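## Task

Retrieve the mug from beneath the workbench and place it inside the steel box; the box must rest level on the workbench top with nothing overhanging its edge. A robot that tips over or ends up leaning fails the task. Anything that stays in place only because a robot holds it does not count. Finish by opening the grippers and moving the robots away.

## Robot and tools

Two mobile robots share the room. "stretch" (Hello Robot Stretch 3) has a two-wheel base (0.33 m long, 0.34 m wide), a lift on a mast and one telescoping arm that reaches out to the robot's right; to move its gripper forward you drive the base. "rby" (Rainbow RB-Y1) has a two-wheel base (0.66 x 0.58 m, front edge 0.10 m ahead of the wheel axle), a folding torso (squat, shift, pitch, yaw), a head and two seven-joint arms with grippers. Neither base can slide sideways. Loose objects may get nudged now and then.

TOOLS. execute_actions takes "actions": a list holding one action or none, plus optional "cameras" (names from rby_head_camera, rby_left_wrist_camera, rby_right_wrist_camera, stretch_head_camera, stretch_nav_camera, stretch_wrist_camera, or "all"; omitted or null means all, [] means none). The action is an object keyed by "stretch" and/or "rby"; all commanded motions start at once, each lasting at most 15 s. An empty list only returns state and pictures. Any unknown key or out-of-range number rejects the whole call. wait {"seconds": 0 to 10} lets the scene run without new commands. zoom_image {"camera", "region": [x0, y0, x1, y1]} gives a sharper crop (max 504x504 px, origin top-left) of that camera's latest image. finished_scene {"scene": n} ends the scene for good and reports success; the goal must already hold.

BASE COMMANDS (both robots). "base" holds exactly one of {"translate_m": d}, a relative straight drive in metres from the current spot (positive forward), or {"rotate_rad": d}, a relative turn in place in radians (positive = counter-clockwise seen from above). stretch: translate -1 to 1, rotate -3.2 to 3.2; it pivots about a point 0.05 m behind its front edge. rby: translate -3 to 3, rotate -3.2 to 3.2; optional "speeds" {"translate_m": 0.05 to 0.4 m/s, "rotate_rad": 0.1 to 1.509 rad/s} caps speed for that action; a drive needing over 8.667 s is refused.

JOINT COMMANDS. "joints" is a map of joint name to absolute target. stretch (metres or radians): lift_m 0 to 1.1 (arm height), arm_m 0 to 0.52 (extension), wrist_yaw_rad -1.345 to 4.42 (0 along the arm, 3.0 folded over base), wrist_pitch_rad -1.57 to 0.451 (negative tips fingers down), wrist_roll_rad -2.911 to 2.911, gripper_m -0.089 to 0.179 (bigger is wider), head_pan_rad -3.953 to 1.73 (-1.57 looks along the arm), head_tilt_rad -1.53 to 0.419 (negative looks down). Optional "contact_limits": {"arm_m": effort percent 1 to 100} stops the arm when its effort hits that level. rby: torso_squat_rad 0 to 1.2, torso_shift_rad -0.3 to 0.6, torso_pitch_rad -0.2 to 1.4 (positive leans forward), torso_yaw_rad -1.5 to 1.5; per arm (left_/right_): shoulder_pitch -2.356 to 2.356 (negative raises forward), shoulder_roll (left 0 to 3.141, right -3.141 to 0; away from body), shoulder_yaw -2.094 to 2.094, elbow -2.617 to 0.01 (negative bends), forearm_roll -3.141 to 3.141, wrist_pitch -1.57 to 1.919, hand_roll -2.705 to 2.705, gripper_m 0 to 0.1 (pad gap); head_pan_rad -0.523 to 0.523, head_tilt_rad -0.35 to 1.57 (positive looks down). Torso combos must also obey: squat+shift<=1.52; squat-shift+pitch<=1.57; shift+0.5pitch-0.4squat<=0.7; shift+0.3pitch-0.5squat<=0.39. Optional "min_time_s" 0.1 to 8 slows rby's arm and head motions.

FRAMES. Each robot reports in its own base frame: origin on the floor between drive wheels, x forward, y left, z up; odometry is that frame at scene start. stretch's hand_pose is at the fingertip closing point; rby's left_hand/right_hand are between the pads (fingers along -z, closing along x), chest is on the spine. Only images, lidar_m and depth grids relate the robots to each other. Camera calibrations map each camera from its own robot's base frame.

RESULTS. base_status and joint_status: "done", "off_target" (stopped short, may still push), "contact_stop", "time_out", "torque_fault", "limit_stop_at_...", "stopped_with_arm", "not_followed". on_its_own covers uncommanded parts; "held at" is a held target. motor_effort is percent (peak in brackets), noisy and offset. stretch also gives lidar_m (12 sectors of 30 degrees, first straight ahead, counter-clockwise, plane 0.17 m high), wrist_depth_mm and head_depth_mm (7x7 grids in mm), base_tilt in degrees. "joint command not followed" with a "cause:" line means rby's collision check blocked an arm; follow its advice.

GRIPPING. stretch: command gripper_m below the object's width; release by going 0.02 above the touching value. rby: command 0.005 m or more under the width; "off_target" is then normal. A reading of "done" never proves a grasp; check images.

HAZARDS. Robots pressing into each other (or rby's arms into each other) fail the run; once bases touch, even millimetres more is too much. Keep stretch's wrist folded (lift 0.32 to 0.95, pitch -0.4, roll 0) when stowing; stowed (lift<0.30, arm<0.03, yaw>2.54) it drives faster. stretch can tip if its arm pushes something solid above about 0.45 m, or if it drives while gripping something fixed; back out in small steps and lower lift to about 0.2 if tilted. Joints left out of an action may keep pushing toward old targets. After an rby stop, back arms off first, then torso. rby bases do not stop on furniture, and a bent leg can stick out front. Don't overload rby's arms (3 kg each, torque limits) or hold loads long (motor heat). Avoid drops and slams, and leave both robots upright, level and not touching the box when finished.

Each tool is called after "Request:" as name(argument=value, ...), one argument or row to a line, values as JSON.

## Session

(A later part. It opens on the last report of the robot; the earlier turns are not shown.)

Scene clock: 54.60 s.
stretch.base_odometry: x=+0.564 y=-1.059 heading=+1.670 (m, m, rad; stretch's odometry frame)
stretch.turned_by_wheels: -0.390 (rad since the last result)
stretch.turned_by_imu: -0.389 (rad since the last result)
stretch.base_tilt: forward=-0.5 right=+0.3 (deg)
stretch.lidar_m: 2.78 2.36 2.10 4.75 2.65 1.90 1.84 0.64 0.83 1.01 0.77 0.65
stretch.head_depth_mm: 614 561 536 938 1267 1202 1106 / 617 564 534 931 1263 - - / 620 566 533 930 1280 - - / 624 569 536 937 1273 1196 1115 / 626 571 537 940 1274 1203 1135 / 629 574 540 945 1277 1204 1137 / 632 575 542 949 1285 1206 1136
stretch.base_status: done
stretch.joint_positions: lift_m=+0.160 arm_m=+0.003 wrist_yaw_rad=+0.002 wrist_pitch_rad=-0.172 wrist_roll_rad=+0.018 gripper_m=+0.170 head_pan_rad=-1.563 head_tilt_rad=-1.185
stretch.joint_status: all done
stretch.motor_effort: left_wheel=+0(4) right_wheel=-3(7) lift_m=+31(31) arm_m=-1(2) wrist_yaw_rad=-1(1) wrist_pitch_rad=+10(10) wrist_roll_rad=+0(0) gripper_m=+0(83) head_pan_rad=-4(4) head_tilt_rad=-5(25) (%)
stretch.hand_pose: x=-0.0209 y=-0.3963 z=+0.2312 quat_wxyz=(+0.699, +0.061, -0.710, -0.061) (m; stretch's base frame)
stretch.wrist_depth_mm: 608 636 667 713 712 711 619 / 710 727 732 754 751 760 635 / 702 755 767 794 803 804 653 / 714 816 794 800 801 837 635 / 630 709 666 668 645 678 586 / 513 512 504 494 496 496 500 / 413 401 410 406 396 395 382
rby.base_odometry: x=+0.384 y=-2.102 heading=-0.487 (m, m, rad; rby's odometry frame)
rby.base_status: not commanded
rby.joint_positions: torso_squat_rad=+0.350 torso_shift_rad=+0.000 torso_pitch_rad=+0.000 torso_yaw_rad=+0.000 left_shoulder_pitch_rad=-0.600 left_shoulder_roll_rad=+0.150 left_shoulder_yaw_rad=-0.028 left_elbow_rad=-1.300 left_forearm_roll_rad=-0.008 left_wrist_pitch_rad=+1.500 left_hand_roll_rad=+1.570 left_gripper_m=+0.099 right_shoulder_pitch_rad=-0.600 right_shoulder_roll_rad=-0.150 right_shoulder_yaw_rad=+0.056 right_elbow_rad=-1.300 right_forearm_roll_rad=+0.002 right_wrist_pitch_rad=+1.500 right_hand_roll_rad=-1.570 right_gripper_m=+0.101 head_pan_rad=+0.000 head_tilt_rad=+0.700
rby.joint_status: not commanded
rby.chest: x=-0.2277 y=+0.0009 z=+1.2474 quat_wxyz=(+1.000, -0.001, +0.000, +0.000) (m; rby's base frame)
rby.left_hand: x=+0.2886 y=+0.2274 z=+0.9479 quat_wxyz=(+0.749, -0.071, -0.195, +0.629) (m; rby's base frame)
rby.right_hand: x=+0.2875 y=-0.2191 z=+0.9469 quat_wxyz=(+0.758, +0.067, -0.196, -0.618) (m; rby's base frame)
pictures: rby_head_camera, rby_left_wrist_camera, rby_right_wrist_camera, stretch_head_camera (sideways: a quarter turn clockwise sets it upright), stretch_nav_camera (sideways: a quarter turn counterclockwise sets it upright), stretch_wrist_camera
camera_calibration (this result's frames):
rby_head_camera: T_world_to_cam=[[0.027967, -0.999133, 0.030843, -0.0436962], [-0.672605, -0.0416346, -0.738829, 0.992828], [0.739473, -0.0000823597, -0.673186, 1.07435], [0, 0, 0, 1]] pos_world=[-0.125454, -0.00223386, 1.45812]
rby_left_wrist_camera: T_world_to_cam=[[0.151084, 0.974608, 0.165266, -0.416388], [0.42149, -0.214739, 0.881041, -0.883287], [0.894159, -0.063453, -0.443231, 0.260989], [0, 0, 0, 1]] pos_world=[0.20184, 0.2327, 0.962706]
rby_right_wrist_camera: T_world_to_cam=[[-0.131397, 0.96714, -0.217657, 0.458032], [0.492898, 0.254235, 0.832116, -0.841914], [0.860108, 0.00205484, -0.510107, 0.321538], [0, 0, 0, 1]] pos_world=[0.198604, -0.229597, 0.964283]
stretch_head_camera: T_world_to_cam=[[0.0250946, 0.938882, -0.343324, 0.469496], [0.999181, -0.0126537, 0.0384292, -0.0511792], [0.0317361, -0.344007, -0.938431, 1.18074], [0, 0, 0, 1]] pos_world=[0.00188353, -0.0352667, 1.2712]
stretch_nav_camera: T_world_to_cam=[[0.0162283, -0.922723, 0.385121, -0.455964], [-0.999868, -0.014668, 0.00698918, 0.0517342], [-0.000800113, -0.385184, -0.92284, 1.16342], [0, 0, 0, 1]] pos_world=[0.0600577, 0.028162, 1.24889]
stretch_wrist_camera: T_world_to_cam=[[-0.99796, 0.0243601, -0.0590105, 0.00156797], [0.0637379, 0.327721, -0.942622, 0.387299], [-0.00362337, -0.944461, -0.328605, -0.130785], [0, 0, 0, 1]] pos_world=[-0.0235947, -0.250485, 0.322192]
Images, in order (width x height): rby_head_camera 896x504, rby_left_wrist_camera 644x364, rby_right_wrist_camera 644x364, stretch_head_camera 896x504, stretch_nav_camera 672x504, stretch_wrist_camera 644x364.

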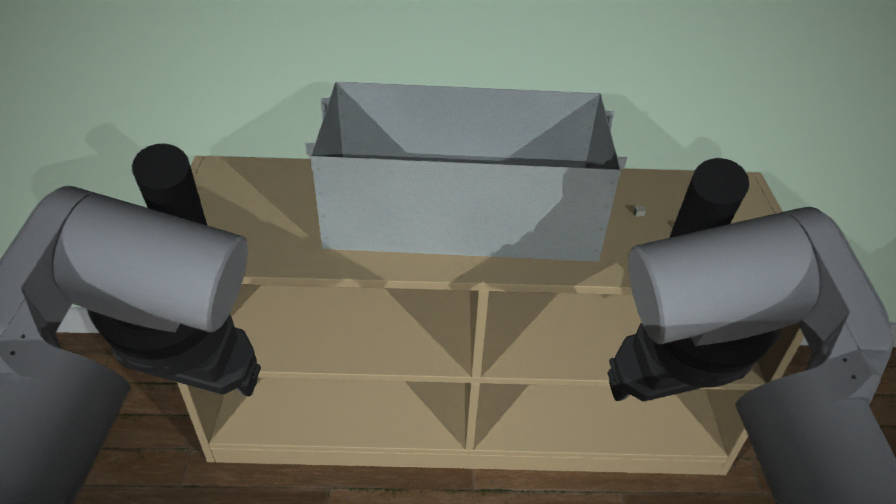

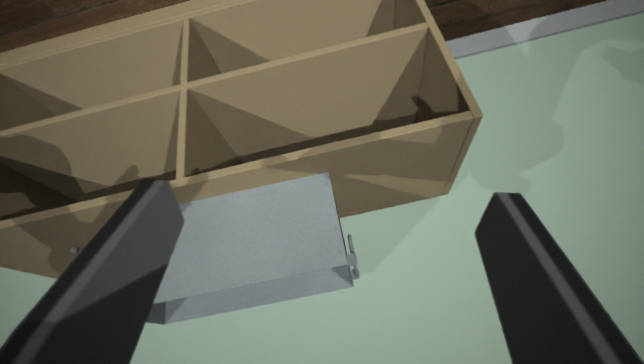

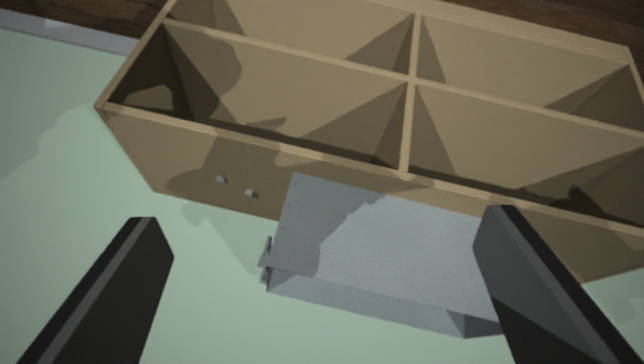

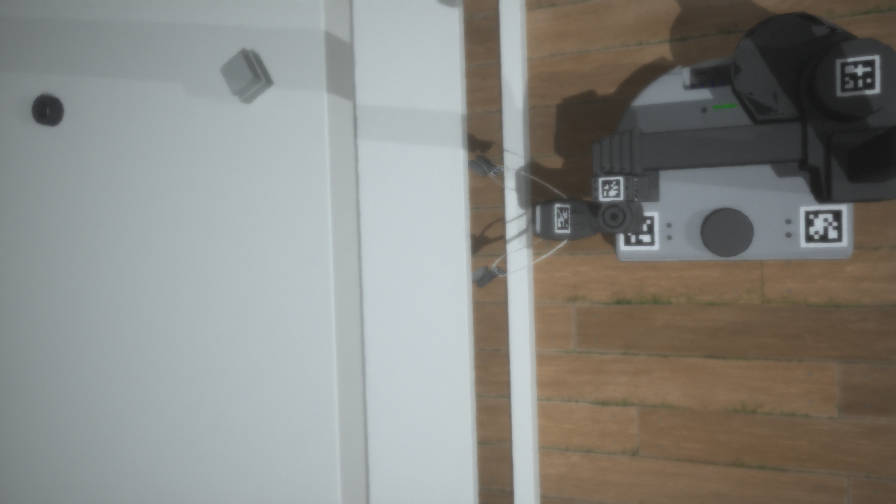

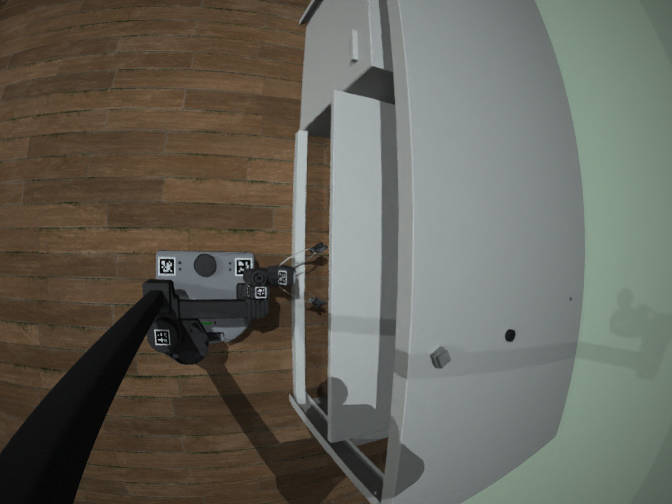

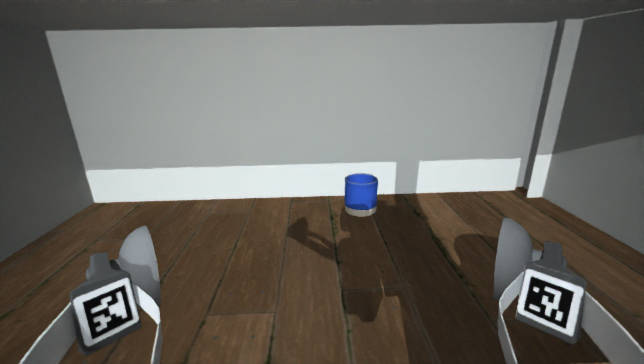

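Request:
execute_actions(
  actions=[
    {"stretch":{"base":{"rotate_rad":-0.3}},"rby":{"base":{"translate_m":0.5},"joints":{"right_shoulder_roll_rad":-0.33,"left_hand_roll_rad":1.75,"right_hand_roll_rad":-1.75,"torso_shift_rad":0.2,"head_tilt_rad":1.0}}},
  ],
  cameras=[],
)

Request:
execute_actions(
  actions=[
    {"stretch":{"base":{"translate_m":0.2}},"rby":{"joints":{"torso_pitch_rad":0.12}}},
  ],
  cameras=[],
)

Request:
execute_actions(
  actions=[
    {"stretch":{"base":{"rotate_rad":0.3}}},
  ],
  cameras=[],
)

Request:
execute_actions(
  actions=[
    {"stretch":{"base":{"translate_m":-0.28},"joints":{"arm_m":0.3,"lift_m":0.1,"wrist_pitch_rad":-0.3}}},
  ],
  cameras=["rby_head_camera","rby_left_wrist_camera","rby_right_wrist_camera","stretch_wrist_camera","stretch_head_camera"],
)

Scene clock: 71.03 s.
stretch.base_odometry: x=+0.564 y=-1.059 heading=+1.370 (m, m, rad; stretch's odometry frame)
stretch.turned_by_wheels: -0.300 (rad since the last result)
stretch.turned_by_imu: -0.300 (rad since the last result)
stretch.base_tilt: forward=-0.5 right=+0.4 (deg)
stretch.lidar_m: 0.67 2.71 2.39 4.77 4.03 2.21 1.84 1.85 0.64 1.01 1.02 0.65
stretch.head_depth_mm: 616 561 967 1318 1276 1194 1116 / 618 564 960 1325 1275 - - / 619 566 564 1287 1293 - - / 622 569 542 935 1275 1209 1110 / 625 572 538 925 1273 1203 1133 / 629 573 531 920 1281 1209 1136 / 631 578 530 908 1268 1215 1139
stretch.base_status: done
stretch.joint_positions: lift_m=+0.160 arm_m=+0.003 wrist_yaw_rad=+0.001 wrist_pitch_rad=-0.172 wrist_roll_rad=+0.018 gripper_m=+0.170 head_pan_rad=-1.563 head_tilt_rad=-1.185
stretch.joint_status: not commanded
stretch.motor_effort: left_wheel=+0(4) right_wheel=-2(7) lift_m=+31(31) arm_m=-1(2) wrist_yaw_rad=+0(1) wrist_pitch_rad=+10(10) wrist_roll_rad=+0(0) gripper_m=-1(1) head_pan_rad=-4(4) head_tilt_rad=-5(5) (%)
stretch.hand_pose: x=-0.0211 y=-0.3963 z=+0.2312 quat_wxyz=(+0.698, +0.061, -0.710, -0.061) (m; stretch's base frame)
stretch.wrist_depth_mm: 595 640 662 709 697 523 430 / 632 661 727 817 832 572 428 / 652 713 781 862 847 577 447 / 676 723 806 886 819 590 449 / 662 710 664 659 649 609 458 / 507 500 506 489 498 482 450 / 411 394 399 397 402 394 325
rby.base_odometry: x=+0.827 y=-2.336 heading=-0.486 (m, m, rad; rby's odometry frame)
rby.base_status: done
rby.joint_positions: torso_squat_rad=+0.350 torso_shift_rad=+0.200 torso_pitch_rad=+0.001 torso_yaw_rad=+0.000 left_shoulder_pitch_rad=-0.600 left_shoulder_roll_rad=+0.150 left_shoulder_yaw_rad=-0.028 left_elbow_rad=-1.300 left_forearm_roll_rad=-0.008 left_wrist_pitch_rad=+1.500 left_hand_roll_rad=+1.750 left_gripper_m=+0.099 right_shoulder_pitch_rad=-0.600 right_shoulder_roll_rad=-0.330 right_shoulder_yaw_rad=+0.056 right_elbow_rad=-1.300 right_forearm_roll_rad=+0.002 right_wrist_pitch_rad=+1.500 right_hand_roll_rad=-1.750 right_gripper_m=+0.101 head_pan_rad=+0.000 head_tilt_rad=+1.000
rby.joint_status: all done
rby.chest: x=-0.0972 y=+0.0009 z=+1.2343 quat_wxyz=(+1.000, -0.001, +0.000, +0.000) (m; rby's base frame)
rby.left_hand: x=+0.4190 y=+0.2275 z=+0.9346 quat_wxyz=(+0.690, -0.088, -0.187, +0.694) (m; rby's base frame)
rby.right_hand: x=+0.4257 y=-0.3237 z=+0.9596 quat_wxyz=(+0.667, +0.035, -0.256, -0.699) (m; rby's base frame)
pictures: none
No camera images: the call's "cameras" was empty. Leave "cameras" out to get every camera's image.

Scene clock: 74.13 s.
stretch.base_odometry: x=+0.604 y=-0.863 heading=+1.370 (m, m, rad; stretch's odometry frame)
stretch.turned_by_wheels: +0.000 (rad since the last result)
stretch.turned_by_imu: -0.001 (rad since the last result)
stretch.base_tilt: forward=-0.5 right=+0.4 (deg)
stretch.lidar_m: 0.56 2.59 2.32 4.81 4.45 2.43 2.03 0.79 0.88 0.95 0.76 0.46
stretch.head_depth_mm: 614 561 534 1293 1272 1209 1111 / 614 564 528 941 1278 - - / 618 566 520 919 1281 - - / 622 570 523 904 1270 1203 1111 / 624 571 524 890 1255 1201 1131 / 629 574 528 509 1232 1210 1139 / 632 576 530 501 890 1219 1133
stretch.base_status: done
stretch.joint_positions: lift_m=+0.160 arm_m=+0.003 wrist_yaw_rad=+0.001 wrist_pitch_rad=-0.172 wrist_roll_rad=+0.018 gripper_m=+0.170 head_pan_rad=-1.563 head_tilt_rad=-1.185
stretch.joint_status: not commanded
stretch.motor_effort: left_wheel=+0(4) right_wheel=-3(1) lift_m=+31(31) arm_m=-2(1) wrist_yaw_rad=-1(1) wrist_pitch_rad=+10(10) wrist_roll_rad=+0(0) gripper_m=-1(0) head_pan_rad=-4(3) head_tilt_rad=-5(5) (%)
stretch.hand_pose: x=-0.0211 y=-0.3963 z=+0.2312 quat_wxyz=(+0.698, +0.061, -0.710, -0.061) (m; stretch's base frame)
stretch.wrist_depth_mm: 558 585 646 700 738 720 568 / 580 608 680 763 822 786 592 / 603 645 701 790 873 789 602 / 631 702 744 810 876 785 622 / 650 665 656 659 662 672 600 / 514 511 500 497 489 479 501 / 410 394 404 401 396 398 384
rby.base_odometry: x=+0.827 y=-2.336 heading=-0.486 (m, m, rad; rby's odometry frame)
rby.base_status: not commanded
rby.joint_positions: torso_squat_rad=+0.350 torso_shift_rad=+0.200 torso_pitch_rad=+0.120 torso_yaw_rad=+0.000 left_shoulder_pitch_rad=-0.600 left_shoulder_roll_rad=+0.150 left_shoulder_yaw_rad=-0.028 left_elbow_rad=-1.300 left_forearm_roll_rad=-0.008 left_wrist_pitch_rad=+1.500 left_hand_roll_rad=+1.750 left_gripper_m=+0.099 right_shoulder_pitch_rad=-0.600 right_shoulder_roll_rad=-0.330 right_shoulder_yaw_rad=+0.056 right_elbow_rad=-1.300 right_forearm_roll_rad=+0.002 right_wrist_pitch_rad=+1.500 right_hand_roll_rad=-1.750 right_gripper_m=+0.101 head_pan_rad=+0.000 head_tilt_rad=+1.000
rby.joint_status: all done
rby.chest: x=-0.0603 y=+0.0009 z=+1.2320 quat_wxyz=(+0.998, -0.001, +0.060, +0.000) (m; rby's base frame)
rby.left_hand: x=+0.4165 y=+0.2274 z=+0.8730 quat_wxyz=(+0.700, -0.046, -0.146, +0.698) (m; rby's base frame)
rby.right_hand: x=+0.4261 y=-0.3238 z=+0.8970 quat_wxyz=(+0.681, -0.007, -0.215, -0.700) (m; rby's base frame)
pictures: none
No camera images: the call's "cameras" was empty. Leave "cameras" out to get every camera's image.

Scene clock: 75.53 s.
stretch.base_odometry: x=+0.604 y=-0.863 heading=+1.670 (m, m, rad; stretch's odometry frame)
stretch.turned_by_wheels: +0.300 (rad since the last result)
stretch.turned_by_imu: +0.299 (rad since the last result)
stretch.base_tilt: forward=-0.5 right=+0.4 (deg)
stretch.lidar_m: 1.01 2.53 2.32 4.81 2.92 2.11 2.04 0.79 0.99 0.95 0.50 0.46
stretch.head_depth_mm: 612 562 517 888 1254 1200 1106 / 618 563 519 885 1262 - - / 621 568 521 895 1276 - - / 623 570 524 892 1261 1200 1119 / 624 571 525 900 1276 1207 1132 / 629 573 527 900 1283 1205 1138 / 632 574 530 890 1279 1209 1137
stretch.base_status: done
stretch.joint_positions: lift_m=+0.160 arm_m=+0.003 wrist_yaw_rad=+0.001 wrist_pitch_rad=-0.172 wrist_roll_rad=+0.018 gripper_m=+0.170 head_pan_rad=-1.563 head_tilt_rad=-1.185
stretch.joint_status: not commanded
stretch.motor_effort: left_wheel=-2(5) right_wheel=+1(4) lift_m=+30(32) arm_m=-1(1) wrist_yaw_rad=-1(0) wrist_pitch_rad=+10(10) wrist_roll_rad=+0(0) gripper_m=-1(1) head_pan_rad=-3(4) head_tilt_rad=-5(5) (%)
stretch.hand_pose: x=-0.0212 y=-0.3963 z=+0.2312 quat_wxyz=(+0.698, +0.061, -0.710, -0.061) (m; stretch's base frame)
stretch.wrist_depth_mm: 455 606 653 648 644 659 669 / 469 653 671 675 675 716 700 / 461 698 709 700 726 724 744 / 459 672 772 772 745 769 750 / 454 630 673 655 632 667 635 / 447 504 509 498 495 494 496 / 402 393 407 407 405 400 385
rby.base_odometry: x=+0.827 y=-2.336 heading=-0.486 (m, m, rad; rby's odometry frame)
rby.base_status: not commanded
rby.joint_positions: torso_squat_rad=+0.350 torso_shift_rad=+0.200 torso_pitch_rad=+0.120 torso_yaw_rad=+0.000 left_shoulder_pitch_rad=-0.600 left_shoulder_roll_rad=+0.150 left_shoulder_yaw_rad=-0.028 left_elbow_rad=-1.300 left_forearm_roll_rad=-0.008 left_wrist_pitch_rad=+1.500 left_hand_roll_rad=+1.750 left_gripper_m=+0.099 right_shoulder_pitch_rad=-0.600 right_shoulder_roll_rad=-0.330 right_shoulder_yaw_rad=+0.056 right_elbow_rad=-1.300 right_forearm_roll_rad=+0.002 right_wrist_pitch_rad=+1.500 right_hand_roll_rad=-1.750 right_gripper_m=+0.101 head_pan_rad=+0.000 head_tilt_rad=+1.000
rby.joint_status: not commanded
rby.chest: x=-0.0603 y=+0.0009 z=+1.2320 quat_wxyz=(+0.998, -0.001, +0.060, +0.000) (m; rby's base frame)
rby.left_hand: x=+0.4165 y=+0.2274 z=+0.8730 quat_wxyz=(+0.700, -0.046, -0.146, +0.698) (m; rby's base frame)
rby.right_hand: x=+0.4261 y=-0.3238 z=+0.8970 quat_wxyz=(+0.681, -0.007, -0.215, -0.700) (m; rby's base frame)
pictures: none
No camera images: the call's "cameras" was empty. Leave "cameras" out to get every camera's image.

Scene clock: 79.37 s.
stretch.base_odometry: x=+0.631 y=-1.142 heading=+1.670 (m, m, rad; stretch's odometry frame)
stretch.turned_by_wheels: +0.000 (rad since the last result)
stretch.turned_by_imu: -0.001 (rad since the last result)
stretch.base_tilt: forward=-0.5 right=+0.4 (deg)
stretch.lidar_m: 1.15 2.74 2.54 4.81 2.52 1.82 1.75 0.54 0.71 0.96 0.90 0.70
stretch.head_depth_mm: 614 562 516 889 1259 1200 1108 / 617 564 521 890 1264 - - / 622 566 516 899 1256 - - / 624 571 523 898 1254 1205 1114 / 627 571 525 901 1263 1209 1135 / 626 573 528 905 1275 1211 1134 / 632 576 529 898 1297 1214 1139
stretch.base_status: done
stretch.joint_positions: lift_m=+0.100 arm_m=+0.300 wrist_yaw_rad=+0.001 wrist_pitch_rad=-0.318 wrist_roll_rad=+0.018 gripper_m=+0.170 head_pan_rad=-1.563 head_tilt_rad=-1.185
stretch.joint_status: all done
stretch.motor_effort: left_wheel=-2(5) right_wheel=+1(2) lift_m=+31(33) arm_m=+5(7) wrist_yaw_rad=+0(0) wrist_pitch_rad=+8(9) wrist_roll_rad=+0(0) gripper_m=+0(1) head_pan_rad=-4(4) head_tilt_rad=-5(5) (%)
stretch.hand_pose: x=-0.0213 y=-0.6805 z=+0.1360 quat_wxyz=(+0.692, +0.111, -0.704, -0.113) (m; stretch's base frame)
stretch.wrist_depth_mm: 362 358 367 367 376 375 385 / 384 387 387 400 406 409 406 / 421 418 426 434 432 435 444 / 445 454 476 403 468 470 475 / 405 418 403 366 396 407 391 / 328 323 321 319 323 317 324 / 286 266 272 271 266 264 259
rby.base_odometry: x=+0.827 y=-2.336 heading=-0.486 (m, m, rad; rby's odometry frame)
rby.base_status: not commanded
rby.joint_positions: torso_squat_rad=+0.350 torso_shift_rad=+0.200 torso_pitch_rad=+0.120 torso_yaw_rad=+0.000 left_shoulder_pitch_rad=-0.600 left_shoulder_roll_rad=+0.150 left_shoulder_yaw_rad=-0.028 left_elbow_rad=-1.300 left_forearm_roll_rad=-0.008 left_wrist_pitch_rad=+1.500 left_hand_roll_rad=+1.750 left_gripper_m=+0.099 right_shoulder_pitch_rad=-0.600 right_shoulder_roll_rad=-0.330 right_shoulder_yaw_rad=+0.056 right_elbow_rad=-1.300 right_forearm_roll_rad=+0.002 right_wrist_pitch_rad=+1.500 right_hand_roll_rad=-1.750 right_gripper_m=+0.101 head_pan_rad=+0.000 head_tilt_rad=+1.000
rby.joint_status: not commanded
rby.chest: x=-0.0603 y=+0.0009 z=+1.2320 quat_wxyz=(+0.998, -0.001, +0.060, +0.000) (m; rby's base frame)
rby.left_hand: x=+0.4165 y=+0.2274 z=+0.8730 quat_wxyz=(+0.700, -0.046, -0.146, +0.698) (m; rby's base frame)
rby.right_hand: x=+0.4261 y=-0.3238 z=+0.8970 quat_wxyz=(+0.681, -0.007, -0.215, -0.700) (m; rby's base frame)
pictures: rby_head_camera, rby_left_wrist_camera, rby_right_wrist_camera, stretch_head_camera (sideways: a quarter turn clockwise sets it upright), stretch_wrist_camera
camera_calibration (this result's frames):
rby_head_camera: T_world_to_cam=[[0.0375912, -0.999151, 0.0168607, -0.0283684], [-0.915302, -0.0411976, -0.400656, 0.620613], [0.401011, -0.000371489, -0.916073, 1.26191], [0, 0, 0, 1]] pos_world=[0.0630764, -0.00230777, 1.40513]
rby_left_wrist_camera: T_world_to_cam=[[-0.00277162, 0.99493, 0.100532, -0.307374], [0.528667, -0.0838765, 0.844675, -0.9138], [0.848825, 0.0554889, -0.525755, 0.177298], [0, 0, 0, 1]] pos_world=[0.331749, 0.219331, 0.89598]
rby_right_wrist_camera: T_world_to_cam=[[0.0992074, 0.946507, -0.307054, 0.541867], [0.584968, 0.19415, 0.787476, -0.860759], [0.804966, -0.25774, -0.534416, 0.138234], [0, 0, 0, 1]] pos_world=[0.338486, -0.310137, 0.918083]
stretch_head_camera: T_world_to_cam=[[0.0251209, 0.938912, -0.343241, 0.469387], [0.999181, -0.0126854, 0.0384274, -0.0511769], [0.0317258, -0.343925, -0.938461, 1.18078], [0, 0, 0, 1]] pos_world=[0.00188252, -0.0352638, 1.27119]
stretch_wrist_camera: T_world_to_cam=[[-0.99793, 0.0340642, -0.0545457, 0.0085], [0.0641111, 0.460556, -0.885312, 0.473305], [-0.00503609, -0.886977, -0.461787, -0.37328], [0, 0, 0, 1]] pos_world=[-0.0237416, -0.549364, 0.24711]
Images, in order (width x height): rby_head_camera 896x504, rby_left_wrist_camera 644x364, rby_right_wrist_camera 644x364, stretch_head_camera 896x504, stretch_wrist_camera 644x364.

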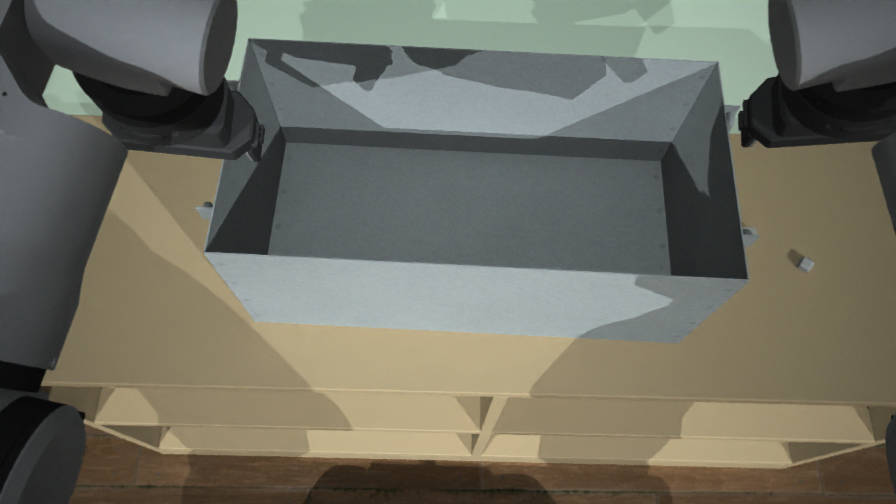

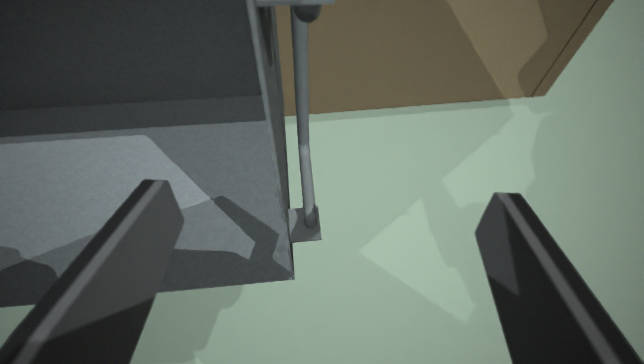

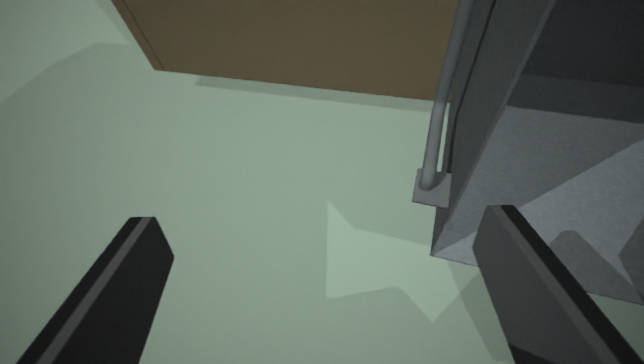

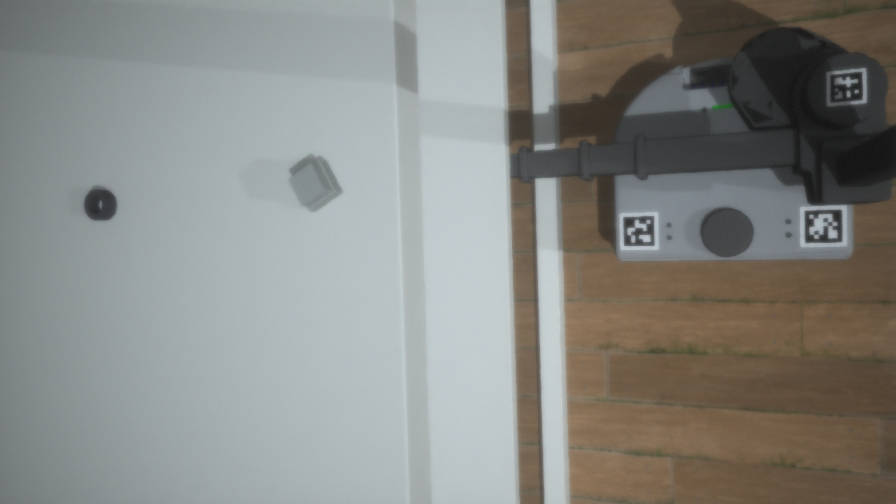

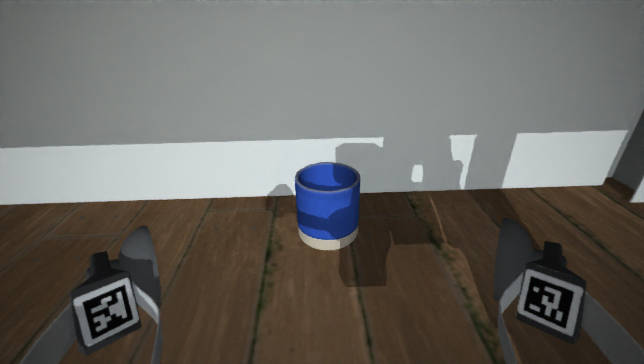

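Request:
execute_actions(
  actions=[
    {"stretch":{"joints":{"lift_m":0.025,"arm_m":0.38}},"rby":{"joints":{"right_forearm_roll_rad":-0.3,"left_forearm_roll_rad":0.16,"left_shoulder_roll_rad":0.2,"right_shoulder_roll_rad":-0.36}}},
  ],
  cameras=[],
)

Request:
execute_actions(
  actions=[
    {"stretch":{"joints":{"arm_m":0.505}},"rby":{"joints":{"torso_pitch_rad":0.2}}},
  ],
  cameras=["rby_left_wrist_camera","rby_right_wrist_camera","stretch_wrist_camera"],
)

Scene clock: 89.40 s.
stretch.base_odometry: x=+0.631 y=-1.142 heading=+1.670 (m, m, rad; stretch's odometry frame)
stretch.turned_by_wheels: +0.000 (rad since the last result)
stretch.turned_by_imu: -0.001 (rad since the last result)
stretch.base_tilt: forward=-0.5 right=+0.4 (deg)
stretch.lidar_m: 1.15 2.75 2.54 4.82 2.51 1.81 1.76 0.53 0.71 0.95 0.90 0.70
stretch.head_depth_mm: 614 560 518 888 1257 1194 1115 / 616 565 519 889 1270 - - / 619 565 515 892 1273 - - / 622 569 524 894 1264 1197 1110 / 625 570 525 902 1259 1197 1126 / 629 574 525 900 1281 1211 1138 / 630 576 528 901 1283 1208 1133
stretch.base_status: not commanded
stretch.joint_positions: lift_m=+0.025 arm_m=+0.380 wrist_yaw_rad=+0.001 wrist_pitch_rad=-0.318 wrist_roll_rad=+0.018 gripper_m=+0.170 head_pan_rad=-1.563 head_tilt_rad=-1.185
stretch.joint_status: all done
stretch.motor_effort: left_wheel=-2(2) right_wheel=+1(1) lift_m=+32(34) arm_m=+5(7) wrist_yaw_rad=+0(0) wrist_pitch_rad=+8(8) wrist_roll_rad=+0(0) gripper_m=+0(0) head_pan_rad=-4(4) head_tilt_rad=-5(5) (%)
stretch.hand_pose: x=-0.0213 y=-0.7605 z=+0.0610 quat_wxyz=(+0.692, +0.111, -0.704, -0.113) (m; stretch's base frame)
stretch.wrist_depth_mm: 290 290 293 298 298 306 309 / 312 312 313 319 324 324 326 / 337 339 346 293 351 353 361 / 349 355 360 237 348 348 348 / 278 291 276 254 271 278 268 / 230 225 225 224 221 221 224 / - 183 189 187 186 185 179
rby.base_odometry: x=+0.827 y=-2.336 heading=-0.486 (m, m, rad; rby's odometry frame)
rby.base_status: not commanded
rby.joint_positions: torso_squat_rad=+0.350 torso_shift_rad=+0.200 torso_pitch_rad=+0.120 torso_yaw_rad=+0.000 left_shoulder_pitch_rad=-0.600 left_shoulder_roll_rad=+0.200 left_shoulder_yaw_rad=-0.028 left_elbow_rad=-1.300 left_forearm_roll_rad=+0.160 left_wrist_pitch_rad=+1.500 left_hand_roll_rad=+1.750 left_gripper_m=+0.099 right_shoulder_pitch_rad=-0.600 right_shoulder_roll_rad=-0.360 right_shoulder_yaw_rad=+0.056 right_elbow_rad=-1.300 right_forearm_roll_rad=-0.300 right_wrist_pitch_rad=+1.500 right_hand_roll_rad=-1.750 right_gripper_m=+0.101 head_pan_rad=+0.000 head_tilt_rad=+1.000
rby.joint_status: all done
rby.chest: x=-0.0603 y=+0.0009 z=+1.2320 quat_wxyz=(+0.998, -0.001, +0.060, +0.000) (m; rby's base frame)
rby.left_hand: x=+0.4145 y=+0.2190 z=+0.8727 quat_wxyz=(+0.700, -0.081, -0.097, +0.703) (m; rby's base frame)
rby.right_hand: x=+0.4190 y=-0.2737 z=+0.8865 quat_wxyz=(+0.693, +0.073, -0.105, -0.709) (m; rby's base frame)
pictures: none
No camera images: the call's "cameras" was empty. Leave "cameras" out to get every camera's image.

Scene clock: 91.57 s.
stretch.base_odometry: x=+0.631 y=-1.142 heading=+1.670 (m, m, rad; stretch's odometry frame)
stretch.turned_by_wheels: +0.000 (rad since the last result)
stretch.turned_by_imu: -0.001 (rad since the last result)
stretch.base_tilt: forward=-0.5 right=+0.4 (deg)
stretch.lidar_m: 1.15 2.75 2.55 4.81 2.51 1.81 1.75 0.54 0.70 0.96 0.89 0.70
stretch.head_depth_mm: 614 560 517 888 1255 1194 1110 / 618 564 520 886 1264 - - / 619 566 516 893 1271 - - / 622 568 523 896 1257 1210 1115 / 625 571 526 901 1263 1209 1134 / 629 573 528 898 1281 1206 1135 / 629 575 530 898 1282 1211 1135
stretch.base_status: not commanded
stretch.joint_positions: lift_m=+0.025 arm_m=+0.505 wrist_yaw_rad=+0.001 wrist_pitch_rad=-0.318 wrist_roll_rad=+0.018 gripper_m=+0.170 head_pan_rad=-1.563 head_tilt_rad=-1.185
stretch.joint_status: all done
stretch.motor_effort: left_wheel=-2(2) right_wheel=+1(1) lift_m=+32(32) arm_m=+5(4) wrist_yaw_rad=+0(1) wrist_pitch_rad=+8(9) wrist_roll_rad=+0(0) gripper_m=+0(1) head_pan_rad=-4(4) head_tilt_rad=-5(5) (%)
stretch.hand_pose: x=-0.0213 y=-0.8855 z=+0.0610 quat_wxyz=(+0.692, +0.111, -0.704, -0.113) (m; stretch's base frame)
stretch.wrist_depth_mm: 181 179 183 183 186 189 192 / 194 193 194 198 201 203 203 / 208 211 212 215 217 219 221 / 224 226 231 229 235 240 243 / 248 246 251 178 175 256 258 / 230 224 223 131 181 220 220 / - 183 188 126 141 185 178
rby.base_odometry: x=+0.827 y=-2.336 heading=-0.486 (m, m, rad; rby's odometry frame)
rby.base_status: not commanded
rby.joint_positions: torso_squat_rad=+0.350 torso_shift_rad=+0.200 torso_pitch_rad=+0.200 torso_yaw_rad=+0.000 left_shoulder_pitch_rad=-0.600 left_shoulder_roll_rad=+0.200 left_shoulder_yaw_rad=-0.028 left_elbow_rad=-1.300 left_forearm_roll_rad=+0.160 left_wrist_pitch_rad=+1.500 left_hand_roll_rad=+1.750 left_gripper_m=+0.099 right_shoulder_pitch_rad=-0.600 right_shoulder_roll_rad=-0.360 right_shoulder_yaw_rad=+0.056 right_elbow_rad=-1.300 right_forearm_roll_rad=-0.300 right_wrist_pitch_rad=+1.500 right_hand_roll_rad=-1.750 right_gripper_m=+0.101 head_pan_rad=+0.000 head_tilt_rad=+1.000
rby.joint_status: all done
rby.chest: x=-0.0359 y=+0.0009 z=+1.2281 quat_wxyz=(+0.995, -0.001, +0.100, +0.000) (m; rby's base frame)
rby.left_hand: x=+0.4086 y=+0.2190 z=+0.8320 quat_wxyz=(+0.703, -0.052, -0.069, +0.706) (m; rby's base frame)
rby.right_hand: x=+0.4142 y=-0.2738 z=+0.8454 quat_wxyz=(+0.697, +0.044, -0.078, -0.711) (m; rby's base frame)
pictures: rby_left_wrist_camera, rby_right_wrist_camera, stretch_wrist_camera
camera_calibration (this result's frames):
rby_left_wrist_camera: T_world_to_cam=[[0.00405003, 0.999825, -0.018249, -0.199871], [0.611122, 0.0119702, 0.791446, -0.886103], [0.791526, -0.0143578, -0.610967, 0.272474], [0, 0, 0, 1]] pos_world=[0.326656, 0.214355, 0.864128]
rby_right_wrist_camera: T_world_to_cam=[[0.0498261, 0.997364, -0.0527455, 0.299231], [0.676496, 0.00514966, 0.736428, -0.86938], [0.734758, -0.0723755, -0.674457, 0.331329], [0, 0, 0, 1]] pos_world=[0.329776, -0.269985, 0.879486]
stretch_wrist_camera: T_world_to_cam=[[-0.99793, 0.0340742, -0.0545437, 0.0113983], [0.0641143, 0.460606, -0.885286, 0.501346], [-0.00504228, -0.886951, -0.461837, -0.589722], [0, 0, 0, 1]] pos_world=[-0.0237423, -0.754365, 0.172101]
Images, in order (width x height): rby_left_wrist_camera 644x364, rby_right_wrist_camera 644x364, stretch_wrist_camera 644x364.

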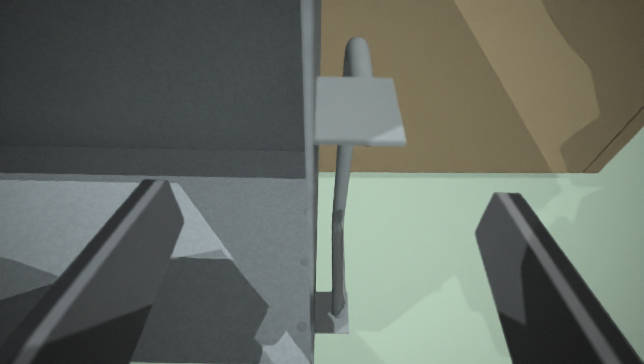

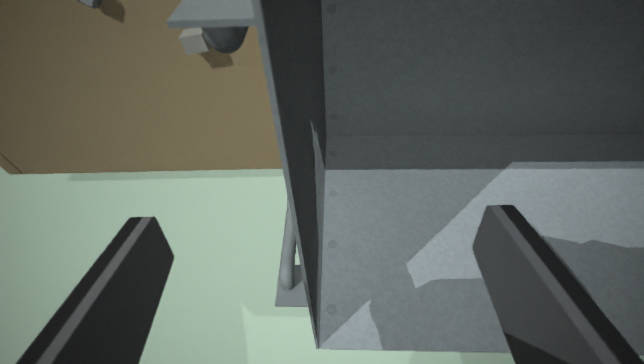

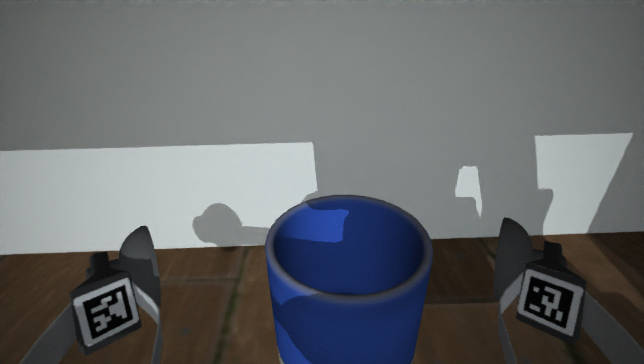

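Request:
execute_actions(
  actions=[
    {"stretch":{"joints":{"gripper_m":0.03}},"rby":{"base":{"translate_m":0.04},"joints":{"torso_pitch_rad":0.31,"right_shoulder_roll_rad":-0.38,"right_shoulder_pitch_rad":-0.57}}},
  ],
  cameras=["rby_left_wrist_camera","rby_right_wrist_camera","stretch_wrist_camera"],
)

Request:
execute_actions(
  actions=[
    {"stretch":{"joints":{"lift_m":0.15}},"rby":{"joints":{"left_gripper_m":0,"right_gripper_m":0}}},
  ],
  cameras=["rby_left_wrist_camera","rby_right_wrist_camera","stretch_wrist_camera","rby_head_camera"],
)

Scene clock: 98.00 s.
stretch.base_odometry: x=+0.631 y=-1.142 heading=+1.670 (m, m, rad; stretch's odometry frame)
stretch.turned_by_wheels: +0.000 (rad since the last result)
stretch.turned_by_imu: -0.001 (rad since the last result)
stretch.base_tilt: forward=-0.6 right=+0.4 (deg)
stretch.lidar_m: 1.15 2.78 2.57 4.81 2.51 1.81 1.76 0.53 0.70 0.96 0.90 0.70
stretch.head_depth_mm: 613 562 517 890 1257 1189 1109 / 616 562 520 890 1267 - - / 620 568 515 894 1271 - - / 623 568 522 892 1267 1203 1111 / 626 572 524 897 1259 1202 1137 / 628 574 527 905 1283 1203 1133 / 633 576 529 896 1281 1212 1137
stretch.base_status: not commanded
stretch.joint_positions: lift_m=+0.025 arm_m=+0.505 wrist_yaw_rad=-0.002 wrist_pitch_rad=-0.323 wrist_roll_rad=+0.018 gripper_m=+0.031 head_pan_rad=-1.563 head_tilt_rad=-1.185
stretch.joint_status: all done
stretch.motor_effort: left_wheel=-3(2) right_wheel=+2(3) lift_m=+32(31) arm_m=+5(5) wrist_yaw_rad=+2(2) wrist_pitch_rad=+10(11) wrist_roll_rad=+0(0) gripper_m=-19(95) head_pan_rad=-4(4) head_tilt_rad=-5(5) (%)
stretch.hand_pose: x=-0.0220 y=-0.8849 z=+0.0597 quat_wxyz=(+0.692, +0.112, -0.704, -0.116) (m; stretch's base frame)
stretch.wrist_depth_mm: 179 179 183 184 186 187 190 / 192 195 195 197 200 202 206 / 207 210 211 215 218 221 223 / 224 228 232 229 236 241 243 / 246 250 244 176 167 255 255 / 222 221 125 189 126 216 215 / 188 187 179 118 173 183 182
rby.base_odometry: x=+0.862 y=-2.354 heading=-0.485 (m, m, rad; rby's odometry frame)
rby.base_status: done
rby.joint_positions: torso_squat_rad=+0.351 torso_shift_rad=+0.197 torso_pitch_rad=+0.297 torso_yaw_rad=+0.001 left_shoulder_pitch_rad=-0.605 left_shoulder_roll_rad=+0.202 left_shoulder_yaw_rad=-0.027 left_elbow_rad=-1.304 left_forearm_roll_rad=+0.160 left_wrist_pitch_rad=+1.500 left_hand_roll_rad=+1.750 left_gripper_m=+0.099 right_shoulder_pitch_rad=-0.570 right_shoulder_roll_rad=-0.380 right_shoulder_yaw_rad=+0.056 right_elbow_rad=-1.300 right_forearm_roll_rad=-0.300 right_wrist_pitch_rad=+1.500 right_hand_roll_rad=-1.750 right_gripper_m=+0.101 head_pan_rad=+0.000 head_tilt_rad=+1.000
rby.joint_status: torso_pitch_rad contact_stop (moved +0.097 of +0.110); the others done
rby.chest: x=-0.0087 y=+0.0005 z=+1.2209 quat_wxyz=(+0.989, +0.000, +0.148, +0.000) (m; rby's base frame)
rby.left_hand: x=+0.3990 y=+0.2192 z=+0.7870 quat_wxyz=(+0.706, -0.021, -0.038, +0.707) (m; rby's base frame)
rby.right_hand: x=+0.3891 y=-0.2904 z=+0.7883 quat_wxyz=(+0.695, -0.007, -0.043, -0.717) (m; rby's base frame)
pictures: rby_left_wrist_camera, rby_right_wrist_camera, stretch_wrist_camera
camera_calibration (this result's frames):
rby_left_wrist_camera: T_world_to_cam=[[0.00297989, 0.999847, -0.0172598, -0.201207], [0.678291, 0.0106614, 0.734716, -0.826473], [0.734787, -0.0138965, -0.678155, 0.328065], [0, 0, 0, 1]] pos_world=[0.320131, 0.214547, 0.826229]
rby_right_wrist_camera: T_world_to_cam=[[0.0570797, 0.995183, -0.079702, 0.331836], [0.760771, 0.00833955, 0.648967, -0.773218], [0.646506, -0.0976778, -0.75663, 0.401814], [0, 0, 0, 1]] pos_world=[0.309526, -0.284541, 0.832265]
stretch_wrist_camera: T_world_to_cam=[[-0.997834, 0.0370654, -0.0543517, 0.0133124], [0.0653648, 0.46512, -0.882831, 0.503907], [-0.00744243, -0.884471, -0.466536, -0.587405], [0, 0, 0, 1]] pos_world=[-0.024026, -0.754414, 0.171543]
Images, in order (width x height): rby_left_wrist_camera 644x364, rby_right_wrist_camera 644x364, stretch_wrist_camera 644x364.

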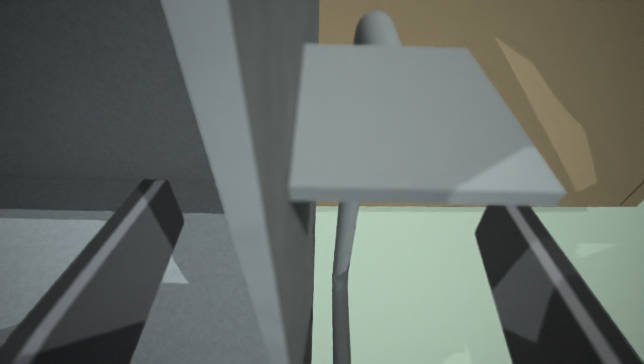

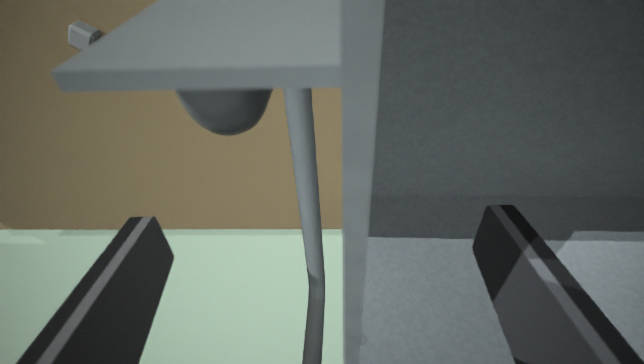

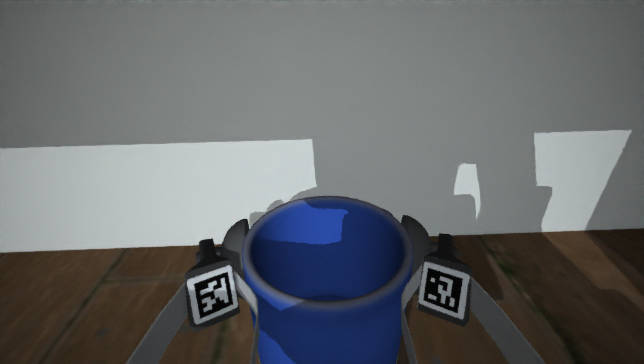

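not run: a stop came earlier in this reply.

Request:
execute_actions(
  actions=[
    {"stretch":{"joints":{"lift_m":0.15}},"rby":{"joints":{"torso_pitch_rad":0.275,"left_shoulder_roll_rad":0.185,"left_shoulder_pitch_rad":-0.605}}},
  ],
  cameras=[],
)

Request:
execute_actions(
  actions=[
    {"stretch":{"joints":{"arm_m":0.0}},"rby":{"joints":{"left_gripper_m":0,"right_gripper_m":0}}},
  ],
  cameras=["rby_left_wrist_camera","rby_right_wrist_camera","stretch_wrist_camera","rby_head_camera"],
)

Scene clock: 102.43 s.
stretch.base_odometry: x=+0.631 y=-1.142 heading=+1.670 (m, m, rad; stretch's odometry frame)
stretch.turned_by_wheels: +0.000 (rad since the last result)
stretch.turned_by_imu: -0.001 (rad since the last result)
stretch.base_tilt: forward=-0.5 right=+0.5 (deg)
stretch.lidar_m: 1.15 2.77 2.58 4.82 2.51 1.81 1.76 0.53 0.70 0.82 0.90 0.70
stretch.head_depth_mm: 615 561 516 886 1252 1205 1111 / 615 563 519 891 1271 - - / 620 565 515 894 1274 - - / 621 568 523 893 1264 1194 1114 / 627 571 525 901 1263 1205 1135 / 628 573 528 901 1279 1207 1132 / 630 574 529 897 1282 1210 1136
stretch.base_status: not commanded
stretch.joint_positions: lift_m=+0.150 arm_m=+0.505 wrist_yaw_rad=-0.002 wrist_pitch_rad=-0.338 wrist_roll_rad=+0.018 gripper_m=+0.031 head_pan_rad=-1.563 head_tilt_rad=-1.185
stretch.joint_status: all done
stretch.motor_effort: left_wheel=-3(2) right_wheel=+3(2) lift_m=+43(43) arm_m=+5(5) wrist_yaw_rad=+2(1) wrist_pitch_rad=+17(18) wrist_roll_rad=+0(0) gripper_m=-19(20) head_pan_rad=-3(4) head_tilt_rad=-5(5) (%)
stretch.hand_pose: x=-0.0220 y=-0.8834 z=+0.1808 quat_wxyz=(+0.691, +0.117, -0.703, -0.121) (m; stretch's base frame)
stretch.wrist_depth_mm: 179 181 182 184 187 188 190 / 193 194 197 197 200 203 206 / 209 211 213 215 217 221 225 / 228 231 233 233 240 242 245 / 250 254 243 175 168 267 274 / 277 280 125 187 126 303 304 / 305 308 307 117 298 312 310
rby.base_odometry: x=+0.862 y=-2.354 heading=-0.485 (m, m, rad; rby's odometry frame)
rby.base_status: not commanded
rby.joint_positions: torso_squat_rad=+0.351 torso_shift_rad=+0.198 torso_pitch_rad=+0.275 torso_yaw_rad=+0.001 left_shoulder_pitch_rad=-0.605 left_shoulder_roll_rad=+0.185 left_shoulder_yaw_rad=-0.027 left_elbow_rad=-1.300 left_forearm_roll_rad=+0.160 left_wrist_pitch_rad=+1.500 left_hand_roll_rad=+1.750 left_gripper_m=+0.099 right_shoulder_pitch_rad=-0.570 right_shoulder_roll_rad=-0.380 right_shoulder_yaw_rad=+0.056 right_elbow_rad=-1.300 right_forearm_roll_rad=-0.300 right_wrist_pitch_rad=+1.500 right_hand_roll_rad=-1.750 right_gripper_m=+0.101 head_pan_rad=+0.000 head_tilt_rad=+1.000
rby.joint_status: all done
rby.chest: x=-0.0147 y=+0.0009 z=+1.2228 quat_wxyz=(+0.991, -0.001, +0.137, +0.000) (m; rby's base frame)
rby.left_hand: x=+0.4000 y=+0.2099 z=+0.7956 quat_wxyz=(+0.707, -0.032, -0.038, +0.706) (m; rby's base frame)
rby.right_hand: x=+0.3926 y=-0.2904 z=+0.7992 quat_wxyz=(+0.695, +0.001, -0.051, -0.717) (m; rby's base frame)
pictures: none
No camera images: the call's "cameras" was empty. Leave "cameras" out to get every camera's image.

Scene clock: 107.30 s.
stretch.base_odometry: x=+0.631 y=-1.142 heading=+1.670 (m, m, rad; stretch's odometry frame)
stretch.turned_by_wheels: +0.000 (rad since the last result)
stretch.turned_by_imu: -0.001 (rad since the last result)
stretch.base_tilt: forward=-0.5 right=+0.4 (deg)
stretch.lidar_m: 1.15 2.78 2.52 4.79 2.52 1.81 1.76 0.53 0.70 0.32 0.90 0.70
stretch.head_depth_mm: 616 563 516 886 1257 1200 1108 / 619 564 520 890 1272 - - / 621 566 515 894 1267 - - / 622 568 523 896 1259 1200 1109 / 627 573 526 900 1274 1200 1123 / 627 574 528 904 1283 1207 1134 / 630 575 528 899 1288 1209 1142
stretch.base_status: not commanded
stretch.joint_positions: lift_m=+0.150 arm_m=+0.003 wrist_yaw_rad=-0.001 wrist_pitch_rad=-0.338 wrist_roll_rad=+0.018 gripper_m=+0.031 head_pan_rad=-1.563 head_tilt_rad=-1.185
stretch.joint_status: all done
joint sent to its limit — the command would take stretch.arm_m past its lower limit, so that joint was sent only as far as its limit.
stretch.motor_effort: left_wheel=-2(3) right_wheel=+2(2) lift_m=+43(44) arm_m=-7(8) wrist_yaw_rad=+2(1) wrist_pitch_rad=+18(17) wrist_roll_rad=+0(0) gripper_m=-19(19) head_pan_rad=-4(3) head_tilt_rad=-5(5) (%)
stretch.hand_pose: x=-0.0217 y=-0.3820 z=+0.1807 quat_wxyz=(+0.691, +0.118, -0.703, -0.121) (m; stretch's base frame)
stretch.wrist_depth_mm: 631 633 645 643 656 649 545 / 693 679 691 691 704 701 536 / 721 767 743 725 752 724 549 / 626 611 603 601 590 585 531 / 468 467 440 174 167 468 453 / 386 384 125 188 126 375 370 / 326 326 311 117 298 316 315
rby.base_odometry: x=+0.862 y=-2.354 heading=-0.485 (m, m, rad; rby's odometry frame)
rby.base_status: not commanded
rby.joint_positions: torso_squat_rad=+0.351 torso_shift_rad=+0.198 torso_pitch_rad=+0.275 torso_yaw_rad=+0.001 left_shoulder_pitch_rad=-0.605 left_shoulder_roll_rad=+0.185 left_shoulder_yaw_rad=-0.028 left_elbow_rad=-1.300 left_forearm_roll_rad=+0.160 left_wrist_pitch_rad=+1.500 left_hand_roll_rad=+1.750 left_gripper_m=+0.002 right_shoulder_pitch_rad=-0.570 right_shoulder_roll_rad=-0.378 right_shoulder_yaw_rad=+0.056 right_elbow_rad=-1.300 right_forearm_roll_rad=-0.301 right_wrist_pitch_rad=+1.500 right_hand_roll_rad=-1.750 right_gripper_m=+0.004 head_pan_rad=+0.000 head_tilt_rad=+1.000
rby.joint_status: right_gripper_m off_target (ended at +0.004, target +0.000); the others done
rby.chest: x=-0.0146 y=+0.0009 z=+1.2228 quat_wxyz=(+0.991, -0.001, +0.137, +0.000) (m; rby's base frame)
rby.left_hand: x=+0.3999 y=+0.2095 z=+0.7954 quat_wxyz=(+0.707, -0.032, -0.038, +0.706) (m; rby's base frame)
rby.right_hand: x=+0.3926 y=-0.2892 z=+0.7990 quat_wxyz=(+0.695, +0.002, -0.050, -0.717) (m; rby's base frame)
pictures: rby_head_camera, rby_left_wrist_camera, rby_right_wrist_camera, stretch_wrist_camera
camera_calibration (this result's frames):
rby_head_camera: T_world_to_cam=[[0.04034, -0.999129, 0.0106981, -0.0223244], [-0.966136, -0.0417344, -0.254636, 0.479442], [0.254861, -0.0000638051, -0.966978, 1.29521], [0, 0, 0, 1]] pos_world=[0.134008, -0.00221314, 1.37476]
rby_left_wrist_camera: T_world_to_cam=[[0.00797036, 0.999411, -0.0333934, -0.180464], [0.667126, 0.019562, 0.744688, -0.83856], [0.744902, -0.028213, -0.666577, 0.322714], [0, 0, 0, 1]] pos_world=[0.320473, 0.205866, 0.833553]
rby_right_wrist_camera: T_world_to_cam=[[0.0579407, 0.995323, -0.077301, 0.329154], [0.746405, 0.00823056, 0.665442, -0.790414], [0.662965, -0.096254, -0.742437, 0.390412], [0, 0, 0, 1]] pos_world=[0.312068, -0.28353, 0.841274]
stretch_wrist_camera: T_world_to_cam=[[-0.997874, 0.0367685, -0.0538088, 0.00130232], [0.0648532, 0.478744, -0.875556, 0.380654], [-0.0064322, -0.877184, -0.480111, -0.0809091], [0, 0, 0, 1]] pos_world=[-0.0239075, -0.253256, 0.294508]
Images, in order (width x height): rby_head_camera 896x504, rby_left_wrist_camera 644x364, rby_right_wrist_camera 644x364, stretch_wrist_camera 644x364.

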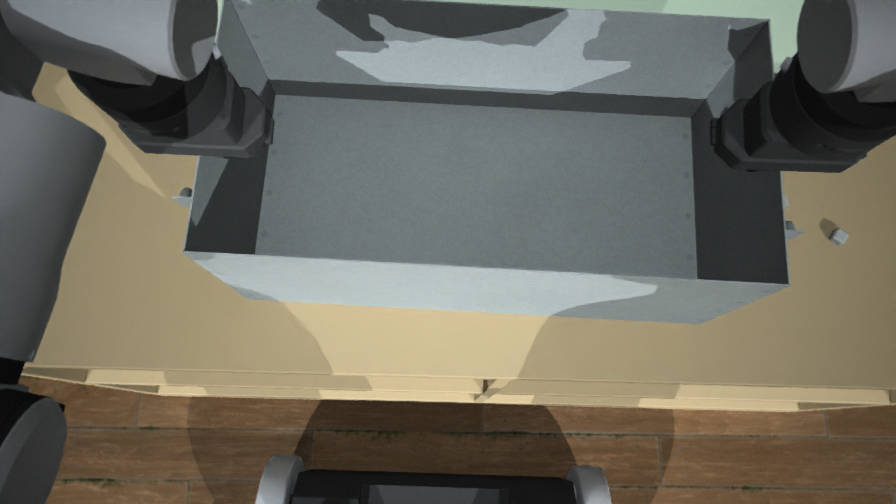

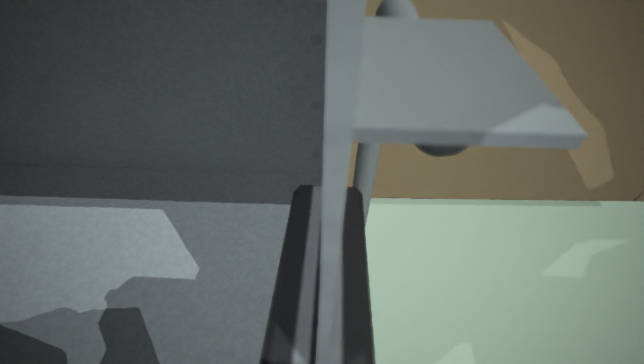

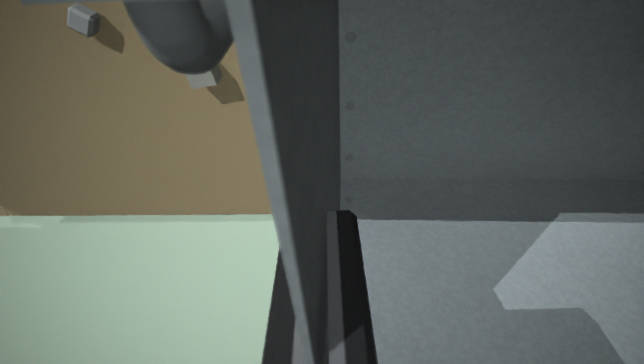

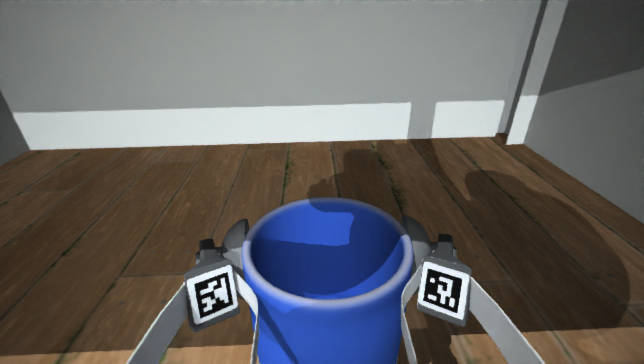

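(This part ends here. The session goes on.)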